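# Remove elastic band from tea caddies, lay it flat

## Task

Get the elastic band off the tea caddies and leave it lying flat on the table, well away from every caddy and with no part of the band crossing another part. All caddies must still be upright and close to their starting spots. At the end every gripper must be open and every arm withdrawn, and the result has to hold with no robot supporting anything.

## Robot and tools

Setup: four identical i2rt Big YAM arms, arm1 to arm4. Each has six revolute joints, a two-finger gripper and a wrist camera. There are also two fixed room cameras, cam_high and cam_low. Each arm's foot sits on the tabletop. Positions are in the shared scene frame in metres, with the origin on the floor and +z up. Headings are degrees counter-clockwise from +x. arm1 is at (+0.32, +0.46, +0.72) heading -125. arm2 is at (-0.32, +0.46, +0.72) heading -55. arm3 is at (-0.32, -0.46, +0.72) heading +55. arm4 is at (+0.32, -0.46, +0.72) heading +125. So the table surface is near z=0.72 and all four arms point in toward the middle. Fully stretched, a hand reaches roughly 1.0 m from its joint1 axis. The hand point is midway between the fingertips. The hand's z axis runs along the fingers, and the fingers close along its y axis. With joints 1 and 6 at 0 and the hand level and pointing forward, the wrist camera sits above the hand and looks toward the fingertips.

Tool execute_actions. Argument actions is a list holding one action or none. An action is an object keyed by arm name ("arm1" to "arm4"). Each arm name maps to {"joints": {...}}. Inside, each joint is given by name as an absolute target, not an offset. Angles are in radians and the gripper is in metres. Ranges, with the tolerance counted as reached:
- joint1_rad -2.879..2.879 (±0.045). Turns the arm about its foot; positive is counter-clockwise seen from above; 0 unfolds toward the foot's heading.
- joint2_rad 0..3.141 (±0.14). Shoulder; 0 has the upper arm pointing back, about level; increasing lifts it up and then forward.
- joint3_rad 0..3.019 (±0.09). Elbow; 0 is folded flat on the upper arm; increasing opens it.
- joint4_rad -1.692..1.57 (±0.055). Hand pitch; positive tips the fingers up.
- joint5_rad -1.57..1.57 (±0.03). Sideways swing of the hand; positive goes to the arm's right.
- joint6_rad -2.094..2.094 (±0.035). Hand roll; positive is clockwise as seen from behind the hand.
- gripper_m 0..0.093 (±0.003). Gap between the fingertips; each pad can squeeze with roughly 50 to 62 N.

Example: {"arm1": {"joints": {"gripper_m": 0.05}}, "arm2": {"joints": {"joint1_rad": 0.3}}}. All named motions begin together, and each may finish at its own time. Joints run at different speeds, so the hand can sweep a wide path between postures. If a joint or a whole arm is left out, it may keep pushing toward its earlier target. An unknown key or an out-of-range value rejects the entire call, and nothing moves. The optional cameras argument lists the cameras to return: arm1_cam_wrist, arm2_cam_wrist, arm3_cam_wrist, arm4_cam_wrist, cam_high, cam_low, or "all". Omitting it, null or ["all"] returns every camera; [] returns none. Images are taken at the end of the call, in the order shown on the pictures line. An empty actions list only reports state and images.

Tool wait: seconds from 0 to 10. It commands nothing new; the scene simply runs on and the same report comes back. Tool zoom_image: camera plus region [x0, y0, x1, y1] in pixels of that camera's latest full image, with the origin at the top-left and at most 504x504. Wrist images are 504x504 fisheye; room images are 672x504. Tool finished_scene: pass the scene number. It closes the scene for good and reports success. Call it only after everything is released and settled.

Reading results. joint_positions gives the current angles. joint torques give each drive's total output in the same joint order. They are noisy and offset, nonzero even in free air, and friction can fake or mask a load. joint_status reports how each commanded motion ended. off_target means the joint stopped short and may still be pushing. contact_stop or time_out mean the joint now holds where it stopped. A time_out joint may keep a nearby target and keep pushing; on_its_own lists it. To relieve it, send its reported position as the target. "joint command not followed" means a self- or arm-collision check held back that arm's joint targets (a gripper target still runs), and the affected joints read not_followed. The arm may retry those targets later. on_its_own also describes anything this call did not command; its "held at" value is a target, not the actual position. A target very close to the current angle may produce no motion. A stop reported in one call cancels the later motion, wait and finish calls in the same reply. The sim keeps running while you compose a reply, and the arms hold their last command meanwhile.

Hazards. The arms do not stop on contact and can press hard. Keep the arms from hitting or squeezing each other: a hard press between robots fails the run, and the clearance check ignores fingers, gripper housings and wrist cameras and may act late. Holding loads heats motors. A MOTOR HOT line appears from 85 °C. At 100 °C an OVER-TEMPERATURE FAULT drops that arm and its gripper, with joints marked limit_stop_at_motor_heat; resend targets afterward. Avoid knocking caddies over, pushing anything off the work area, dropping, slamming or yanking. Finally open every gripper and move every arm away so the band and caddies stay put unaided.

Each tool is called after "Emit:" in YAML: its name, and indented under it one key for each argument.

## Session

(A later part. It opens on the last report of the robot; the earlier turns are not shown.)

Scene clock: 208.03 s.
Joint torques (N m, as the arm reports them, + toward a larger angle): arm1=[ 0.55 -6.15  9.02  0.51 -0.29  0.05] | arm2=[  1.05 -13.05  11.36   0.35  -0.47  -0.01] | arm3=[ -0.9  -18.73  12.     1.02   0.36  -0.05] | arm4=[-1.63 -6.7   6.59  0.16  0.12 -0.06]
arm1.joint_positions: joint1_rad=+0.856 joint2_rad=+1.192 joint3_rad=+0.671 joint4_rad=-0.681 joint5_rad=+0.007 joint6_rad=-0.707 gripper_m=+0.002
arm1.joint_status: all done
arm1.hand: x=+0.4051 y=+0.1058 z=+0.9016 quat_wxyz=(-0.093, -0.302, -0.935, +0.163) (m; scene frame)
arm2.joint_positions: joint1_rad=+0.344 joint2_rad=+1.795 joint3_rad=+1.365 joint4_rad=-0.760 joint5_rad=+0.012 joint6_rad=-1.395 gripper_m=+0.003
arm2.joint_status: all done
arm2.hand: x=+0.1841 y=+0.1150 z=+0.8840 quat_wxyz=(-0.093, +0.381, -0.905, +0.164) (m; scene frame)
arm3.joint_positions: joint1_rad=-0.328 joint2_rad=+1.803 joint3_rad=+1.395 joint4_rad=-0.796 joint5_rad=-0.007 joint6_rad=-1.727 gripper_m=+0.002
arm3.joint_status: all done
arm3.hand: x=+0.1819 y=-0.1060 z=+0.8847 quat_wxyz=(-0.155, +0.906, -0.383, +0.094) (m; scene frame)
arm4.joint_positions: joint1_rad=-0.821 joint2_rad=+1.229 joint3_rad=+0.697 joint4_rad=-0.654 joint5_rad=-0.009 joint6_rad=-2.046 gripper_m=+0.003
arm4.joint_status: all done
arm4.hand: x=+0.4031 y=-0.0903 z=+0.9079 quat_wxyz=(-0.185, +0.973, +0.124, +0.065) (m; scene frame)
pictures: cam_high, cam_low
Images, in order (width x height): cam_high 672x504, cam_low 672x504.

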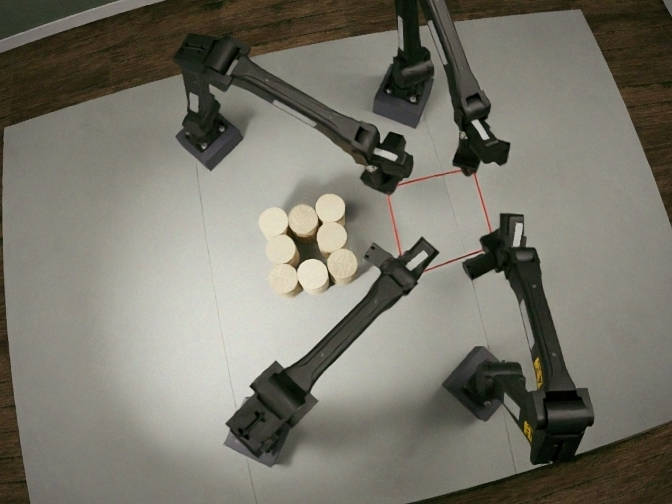

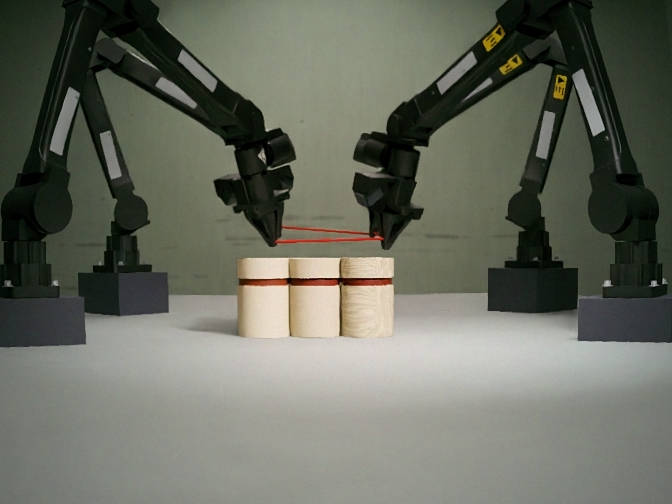

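Emit:
execute_actions:
  actions:
    - {"arm1":{"joints":{"joint2_rad":1.6,"joint3_rad":0.52,"joint4_rad":-0.11}},"arm2":{"joints":{"joint2_rad":2.04,"joint4_rad":-0.517}},"arm3":{"joints":{"joint2_rad":2.03,"joint4_rad":-0.549}},"arm4":{"joints":{"joint2_rad":1.63,"joint3_rad":0.54,"joint4_rad":-0.095}}}

Scene clock: 221.87 s.
Joint torques (N m, as the arm reports them, + toward a larger angle): arm1=[ 0.56 -6.18  4.89  1.07 -0.2   0.01] | arm2=[  0.8  -18.12   9.91   1.07  -0.19  -0.02] | arm3=[ -0.77 -23.11  10.2    1.8    0.14  -0.05] | arm4=[-1.4  -6.86  3.2   0.68 -0.02 -0.02]
arm1.joint_positions: joint1_rad=+0.856 joint2_rad=+1.589 joint3_rad=+0.529 joint4_rad=-0.115 joint5_rad=+0.004 joint6_rad=-0.703 gripper_m=+0.002
arm1.joint_status: all done
arm1.hand: x=+0.4080 y=+0.0920 z=+0.7612 quat_wxyz=(-0.101, -0.303, -0.932, +0.172) (m; scene frame)
arm2.joint_positions: joint1_rad=+0.350 joint2_rad=+2.057 joint3_rad=+1.370 joint4_rad=-0.527 joint5_rad=+0.005 joint6_rad=-1.395 gripper_m=+0.003
arm2.joint_status: all done
arm2.hand: x=+0.2102 y=+0.1018 z=+0.7480 quat_wxyz=(-0.090, +0.386, -0.906, +0.152) (m; scene frame)
arm3.joint_positions: joint1_rad=-0.328 joint2_rad=+2.055 joint3_rad=+1.400 joint4_rad=-0.567 joint5_rad=-0.002 joint6_rad=-1.728 gripper_m=+0.002
arm3.joint_status: all done
arm3.hand: x=+0.2081 y=-0.0892 z=+0.7525 quat_wxyz=(-0.146, +0.907, -0.384, +0.092) (m; scene frame)
arm4.joint_positions: joint1_rad=-0.821 joint2_rad=+1.620 joint3_rad=+0.555 joint4_rad=-0.099 joint5_rad=-0.005 joint6_rad=-2.050 gripper_m=+0.003
arm4.joint_status: all done
arm4.hand: x=+0.4072 y=-0.0784 z=+0.7655 quat_wxyz=(-0.195, +0.970, +0.125, +0.071) (m; scene frame)
pictures: arm1_cam_wrist, arm2_cam_wrist, arm3_cam_wrist, arm4_cam_wrist, cam_high, cam_low
Images, in order (width x height): arm1_cam_wrist 504x504, arm2_cam_wrist 504x504, arm3_cam_wrist 504x504, arm4_cam_wrist 504x504, cam_high 672x504, cam_low 672x504.

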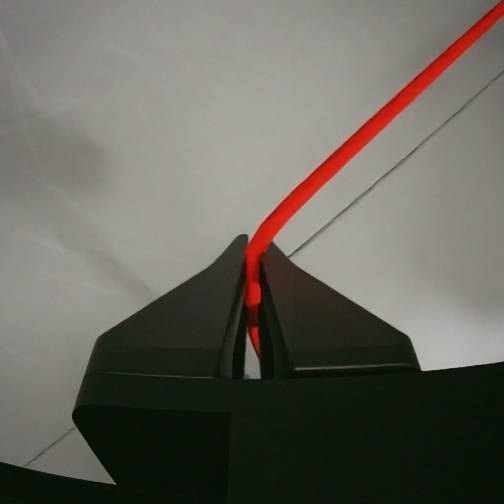

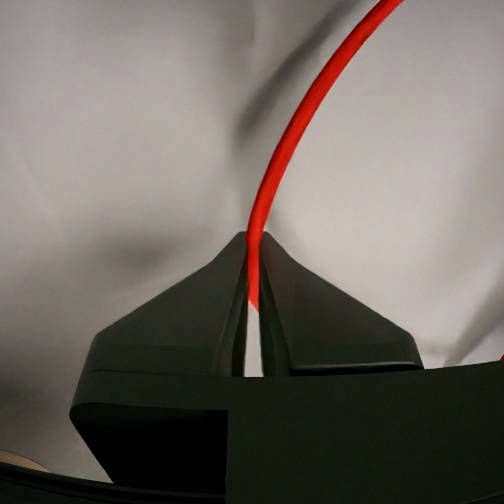

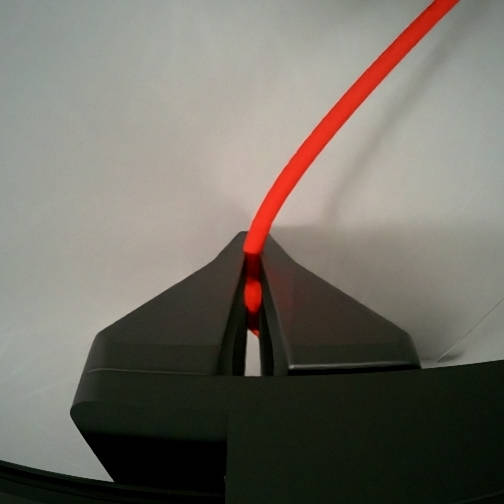

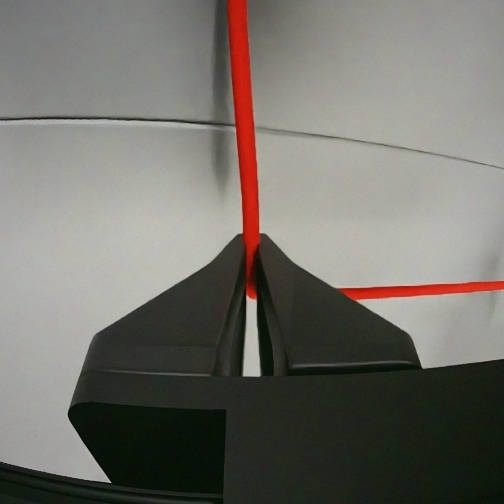

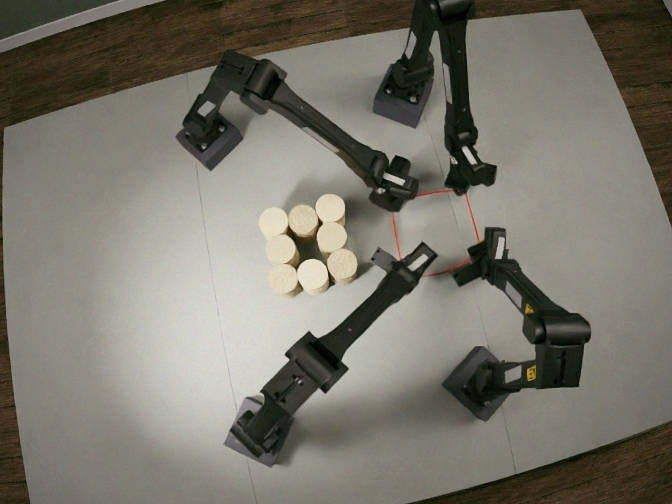

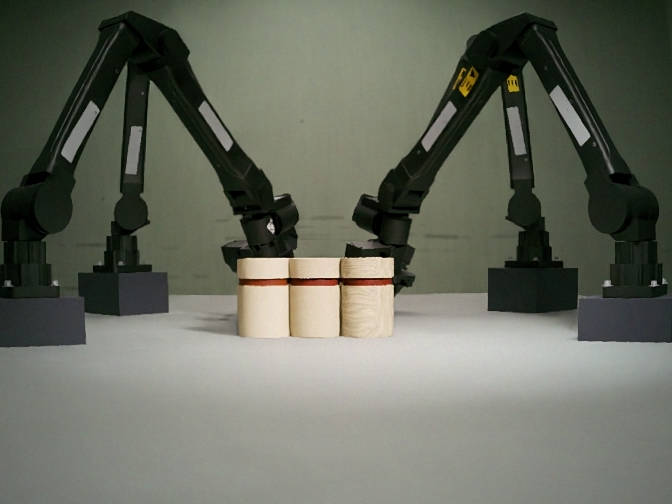

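Near slack. Lower to ~.732.

Emit:
execute_actions:
  actions:
    - {"arm1":{"joints":{"joint2_rad":1.71,"joint4_rad":0.0}},"arm2":{"joints":{"joint2_rad":2.085}},"arm3":{"joints":{"joint2_rad":2.085}},"arm4":{"joints":{"joint2_rad":1.75,"joint4_rad":0.02}}}
  cameras: []

Scene clock: 227.60 s.
Joint torques (N m, as the arm reports them, + toward a larger angle): arm1=[ 0.53 -5.89  4.21  1.11 -0.16  0.01] | arm2=[  0.51 -14.66   9.76   0.91  -0.12   0.  ] | arm3=[ -0.9  -18.49  10.25   1.65   0.14  -0.05] | arm4=[-1.63 -5.6   2.79  0.69 -0.06 -0.02]
arm1.joint_positions: joint1_rad=+0.856 joint2_rad=+1.687 joint3_rad=+0.528 joint4_rad=-0.006 joint5_rad=+0.003 joint6_rad=-0.703 gripper_m=+0.002
arm1.joint_status: all done
arm1.hand: x=+0.4092 y=+0.0870 z=+0.7362 quat_wxyz=(-0.104, -0.303, -0.931, +0.177) (m; scene frame)
arm2.joint_positions: joint1_rad=+0.350 joint2_rad=+2.057 joint3_rad=+1.370 joint4_rad=-0.527 joint5_rad=+0.005 joint6_rad=-1.395 gripper_m=+0.003
arm2.joint_status: all done
arm2.hand: x=+0.2102 y=+0.1018 z=+0.7480 quat_wxyz=(-0.090, +0.386, -0.906, +0.152) (m; scene frame)
arm3.joint_positions: joint1_rad=-0.328 joint2_rad=+2.061 joint3_rad=+1.400 joint4_rad=-0.564 joint5_rad=-0.002 joint6_rad=-1.729 gripper_m=+0.002
arm3.joint_status: all done
arm3.hand: x=+0.2078 y=-0.0894 z=+0.7488 quat_wxyz=(-0.145, +0.908, -0.383, +0.091) (m; scene frame)
arm4.joint_positions: joint1_rad=-0.822 joint2_rad=+1.715 joint3_rad=+0.555 joint4_rad=+0.017 joint5_rad=-0.004 joint6_rad=-2.050 gripper_m=+0.003
arm4.joint_status: all done
arm4.hand: x=+0.4093 y=-0.0710 z=+0.7418 quat_wxyz=(-0.205, +0.968, +0.124, +0.076) (m; scene frame)
pictures: none
No camera images: the call's "cameras" was empty. Leave "cameras" out to get every camera's image.

Emit:
execute_actions:
  actions:
    - {"arm1":{"joints":{"joint2_rad":1.72}},"arm2":{"joints":{"joint2_rad":2.11}},"arm3":{"joints":{"joint2_rad":2.108}},"arm4":{"joints":{"joint2_rad":1.775}}}
  cameras: []

Emit:
execute_actions:
  actions:
    - {"arm1":{"joints":{"gripper_m":0.03}},"arm2":{"joints":{"gripper_m":0.03}},"arm3":{"joints":{"gripper_m":0.03}},"arm4":{"joints":{"gripper_m":0.03}}}

Scene clock: 232.07 s.
Joint torques (N m, as the arm reports them, + toward a larger angle): arm1=[ 0.58 -5.07  4.24  1.11 -0.16  0.01] | arm2=[  0.4  -13.3    9.61   0.76  -0.21  -0.05] | arm3=[ -0.93 -16.32  10.26   1.63   0.15  -0.05] | arm4=[-1.48 -4.31  2.7   0.66 -0.06 -0.02]
arm1.joint_positions: joint1_rad=+0.856 joint2_rad=+1.688 joint3_rad=+0.528 joint4_rad=-0.006 joint5_rad=+0.003 joint6_rad=-0.703 gripper_m=+0.002
arm1.joint_status: all done
arm1.hand: x=+0.4092 y=+0.0871 z=+0.7361 quat_wxyz=(-0.104, -0.303, -0.931, +0.176) (m; scene frame)
arm2.joint_positions: joint1_rad=+0.350 joint2_rad=+2.070 joint3_rad=+1.371 joint4_rad=-0.522 joint5_rad=+0.004 joint6_rad=-1.396 gripper_m=+0.003
arm2.joint_status: all done
arm2.hand: x=+0.2100 y=+0.1019 z=+0.7411 quat_wxyz=(-0.088, +0.386, -0.906, +0.150) (m; scene frame)
arm3.joint_positions: joint1_rad=-0.328 joint2_rad=+2.063 joint3_rad=+1.400 joint4_rad=-0.564 joint5_rad=-0.002 joint6_rad=-1.729 gripper_m=+0.002
arm3.joint_status: all done
arm3.hand: x=+0.2076 y=-0.0895 z=+0.7480 quat_wxyz=(-0.144, +0.908, -0.383, +0.091) (m; scene frame)
arm4.joint_positions: joint1_rad=-0.822 joint2_rad=+1.716 joint3_rad=+0.555 joint4_rad=+0.017 joint5_rad=-0.004 joint6_rad=-2.050 gripper_m=+0.003
arm4.joint_status: all done
arm4.hand: x=+0.4093 y=-0.0712 z=+0.7415 quat_wxyz=(-0.204, +0.968, +0.124, +0.075) (m; scene frame)
pictures: none
No camera images: the call's "cameras" was empty. Leave "cameras" out to get every camera's image.

Scene clock: 232.60 s.
Joint torques (N m, as the arm reports them, + toward a larger angle): arm1=[ 0.58 -5.07  4.05  0.37 -0.35  0.02] | arm2=[  0.44 -13.55   8.97   0.38  -0.19   0.  ] | arm3=[ -0.85 -16.21   9.49   1.31   0.16  -0.05] | arm4=[-1.55 -4.37  2.23 -0.2   0.28 -0.01]
arm1.joint_positions: joint1_rad=+0.856 joint2_rad=+1.687 joint3_rad=+0.531 joint4_rad=+0.013 joint5_rad=+0.008 joint6_rad=-0.703 gripper_m=+0.030
arm1.joint_status: all done
arm1.hand: x=+0.4099 y=+0.0810 z=+0.7391 quat_wxyz=(-0.107, -0.302, -0.928, +0.187) (m; scene frame)
arm2.joint_positions: joint1_rad=+0.350 joint2_rad=+2.070 joint3_rad=+1.380 joint4_rad=-0.514 joint5_rad=+0.004 joint6_rad=-1.396 gripper_m=+0.030
arm2.joint_status: all done
arm2.hand: x=+0.2149 y=+0.0988 z=+0.7450 quat_wxyz=(-0.093, +0.386, -0.905, +0.156) (m; scene frame)
arm3.joint_positions: joint1_rad=-0.328 joint2_rad=+2.063 joint3_rad=+1.410 joint4_rad=-0.555 joint5_rad=-0.003 joint6_rad=-1.729 gripper_m=+0.030
arm3.joint_status: all done
arm3.hand: x=+0.2130 y=-0.0857 z=+0.7523 quat_wxyz=(-0.152, +0.906, -0.383, +0.095) (m; scene frame)
arm4.joint_positions: joint1_rad=-0.821 joint2_rad=+1.715 joint3_rad=+0.563 joint4_rad=+0.038 joint5_rad=-0.014 joint6_rad=-2.050 gripper_m=+0.030
arm4.joint_status: all done
arm4.hand: x=+0.4094 y=-0.0619 z=+0.7461 quat_wxyz=(-0.220, +0.965, +0.125, +0.075) (m; scene frame)
pictures: arm1_cam_wrist, arm2_cam_wrist, arm3_cam_wrist, arm4_cam_wrist, cam_high, cam_low
Images, in order (width x height): arm1_cam_wrist 504x504, arm2_cam_wrist 504x504, arm3_cam_wrist 504x504, arm4_cam_wrist 504x504, cam_high 672x504, cam_low 672x504.

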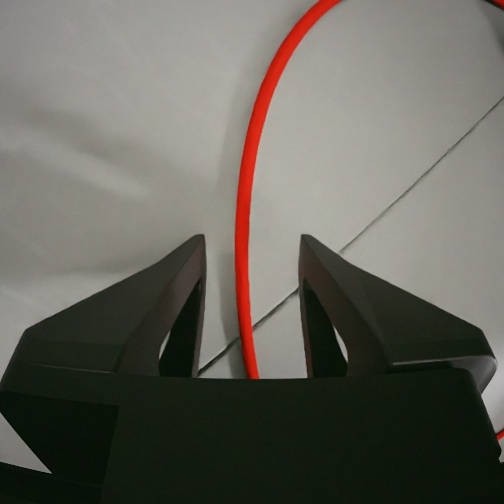

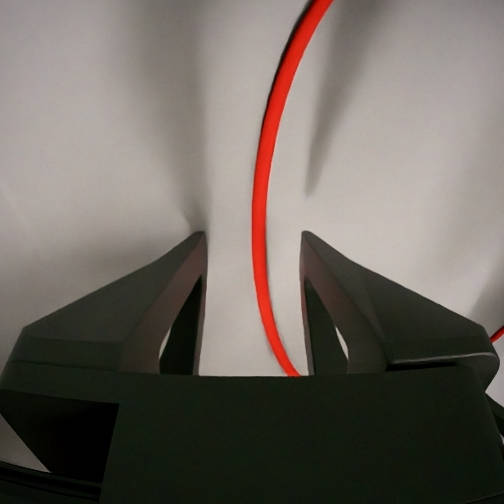

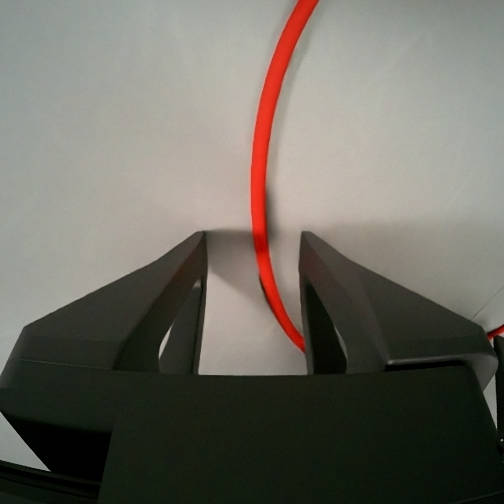

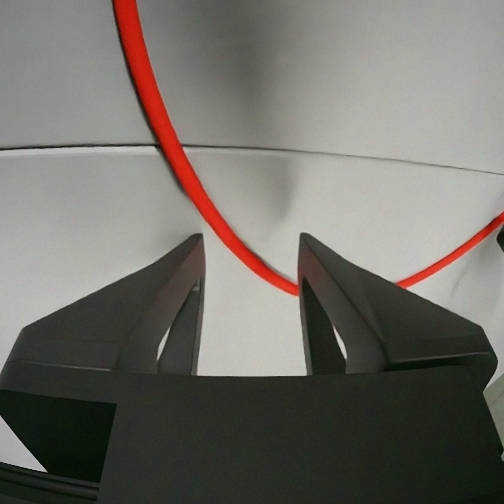

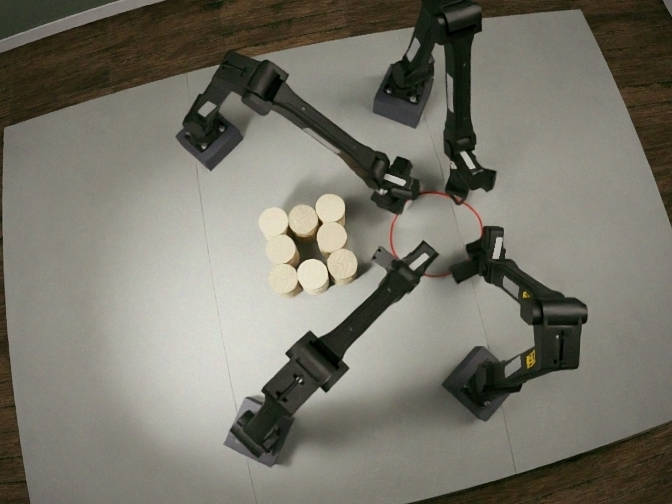

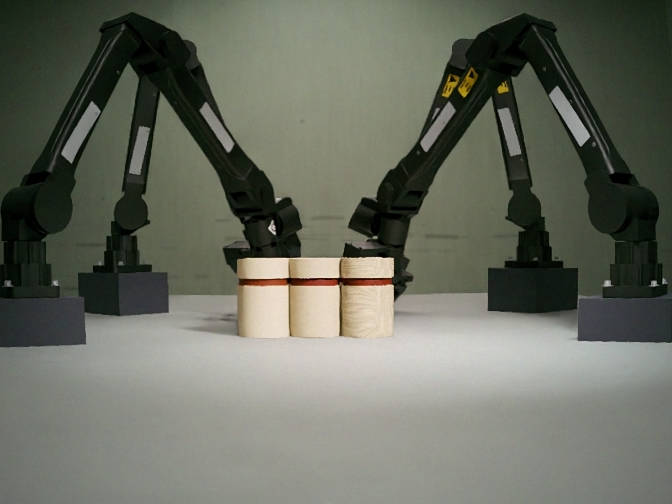

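Emit:
execute_actions:
  actions:
    - {"arm1":{"joints":{"joint2_rad":1.4,"joint4_rad":-0.25}},"arm2":{"joints":{"joint2_rad":1.8,"joint4_rad":-0.75}},"arm3":{"joints":{"joint2_rad":1.8,"joint4_rad":-0.78}},"arm4":{"joints":{"joint2_rad":1.42,"joint4_rad":-0.22}}}
  cameras: []

Emit:
execute_actions:
  actions:
    - {"arm1":{"joints":{"joint2_rad":0.6,"joint3_rad":0.8,"joint4_rad":-1.3}},"arm2":{"joints":{"joint2_rad":0.8,"joint4_rad":-1.5}},"arm3":{"joints":{"joint2_rad":0.8,"joint4_rad":-1.5}},"arm4":{"joints":{"joint2_rad":0.6,"joint3_rad":0.8,"joint4_rad":-1.3}}}
  cameras: ["cam_high"]

Scene clock: 240.13 s.
Joint torques (N m, as the arm reports them, + toward a larger angle): arm1=[ 0.45 -5.42  7.56  0.55 -0.14  0.01] | arm2=[  0.12 -13.44  11.31   0.38  -0.18   0.05] | arm3=[ -0.79 -17.27  11.65   0.63   0.13  -0.03] | arm4=[-1.49 -6.08  6.05  0.29 -0.09 -0.01]
arm1.joint_positions: joint1_rad=+0.856 joint2_rad=+1.397 joint3_rad=+0.514 joint4_rad=-0.242 joint5_rad=+0.002 joint6_rad=-0.703 gripper_m=+0.030
arm1.joint_status: all done
arm1.hand: x=+0.4071 y=+0.0988 z=+0.8116 quat_wxyz=(-0.114, -0.301, -0.927, +0.193) (m; scene frame)
arm2.joint_positions: joint1_rad=+0.350 joint2_rad=+1.778 joint3_rad=+1.372 joint4_rad=-0.742 joint5_rad=+0.004 joint6_rad=-1.396 gripper_m=+0.030
arm2.joint_status: all done
arm2.hand: x=+0.1932 y=+0.1155 z=+0.8990 quat_wxyz=(-0.107, +0.384, -0.900, +0.179) (m; scene frame)
arm3.joint_positions: joint1_rad=-0.328 joint2_rad=+1.786 joint3_rad=+1.401 joint4_rad=-0.766 joint5_rad=-0.002 joint6_rad=-1.729 gripper_m=+0.030
arm3.joint_status: all done
arm3.hand: x=+0.1902 y=-0.1013 z=+0.9001 quat_wxyz=(-0.176, +0.901, -0.380, +0.111) (m; scene frame)
arm4.joint_positions: joint1_rad=-0.822 joint2_rad=+1.413 joint3_rad=+0.537 joint4_rad=-0.212 joint5_rad=-0.003 joint6_rad=-2.050 gripper_m=+0.030
arm4.joint_status: all done
arm4.hand: x=+0.4068 y=-0.0816 z=+0.8241 quat_wxyz=(-0.230, +0.962, +0.123, +0.085) (m; scene frame)
pictures: none
No camera images: the call's "cameras" was empty. Leave "cameras" out to get every camera's image.

Scene clock: 241.73 s.
Joint torques (N m, as the arm reports them, + toward a larger angle): arm1=[ 0.57  1.46 11.66  0.62 -0.14  0.02] | arm2=[ 0.3   0.6  10.59  0.92 -0.18  0.08] | arm3=[-0.77 -0.15 10.86  1.04  0.13  0.  ] | arm4=[-1.52 -0.2  10.2   0.24 -0.09 -0.02]
arm1.joint_positions: joint1_rad=+0.856 joint2_rad=+0.602 joint3_rad=+0.786 joint4_rad=-1.292 joint5_rad=+0.002 joint6_rad=-0.703 gripper_m=+0.030
arm1.joint_status: all done
arm1.hand: x=+0.3755 y=+0.2351 z=+1.0634 quat_wxyz=(-0.119, -0.300, -0.925, +0.200) (m; scene frame)
arm2.joint_positions: joint1_rad=+0.350 joint2_rad=+0.793 joint3_rad=+1.376 joint4_rad=-1.494 joint5_rad=+0.004 joint6_rad=-1.396 gripper_m=+0.030
arm2.joint_status: all done
arm2.hand: x=-0.0893 y=+0.3102 z=+1.2516 quat_wxyz=(-0.170, +0.372, -0.870, +0.274) (m; scene frame)
arm3.joint_positions: joint1_rad=-0.328 joint2_rad=+0.793 joint3_rad=+1.407 joint4_rad=-1.487 joint5_rad=-0.002 joint6_rad=-1.730 gripper_m=+0.030
arm3.joint_status: all done
arm3.hand: x=-0.0954 y=-0.3004 z=+1.2623 quat_wxyz=(-0.289, +0.866, -0.365, +0.181) (m; scene frame)
arm4.joint_positions: joint1_rad=-0.822 joint2_rad=+0.601 joint3_rad=+0.778 joint4_rad=-1.292 joint5_rad=-0.002 joint6_rad=-2.050 gripper_m=+0.030
arm4.joint_status: all done
arm4.hand: x=+0.3704 y=-0.2364 z=+1.0654 quat_wxyz=(-0.217, +0.965, +0.124, +0.081) (m; scene frame)
pictures: cam_high
Images, in order (width x height): cam_high 672x504.

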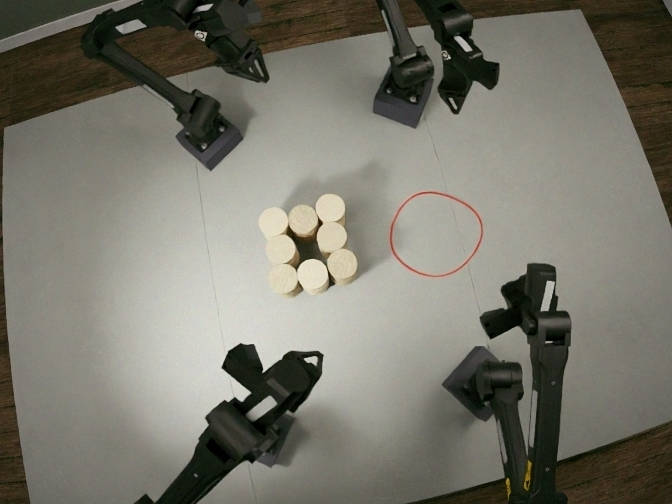

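Emit:
finished_scene:
  scene: 1

The scene is finished: the task was done.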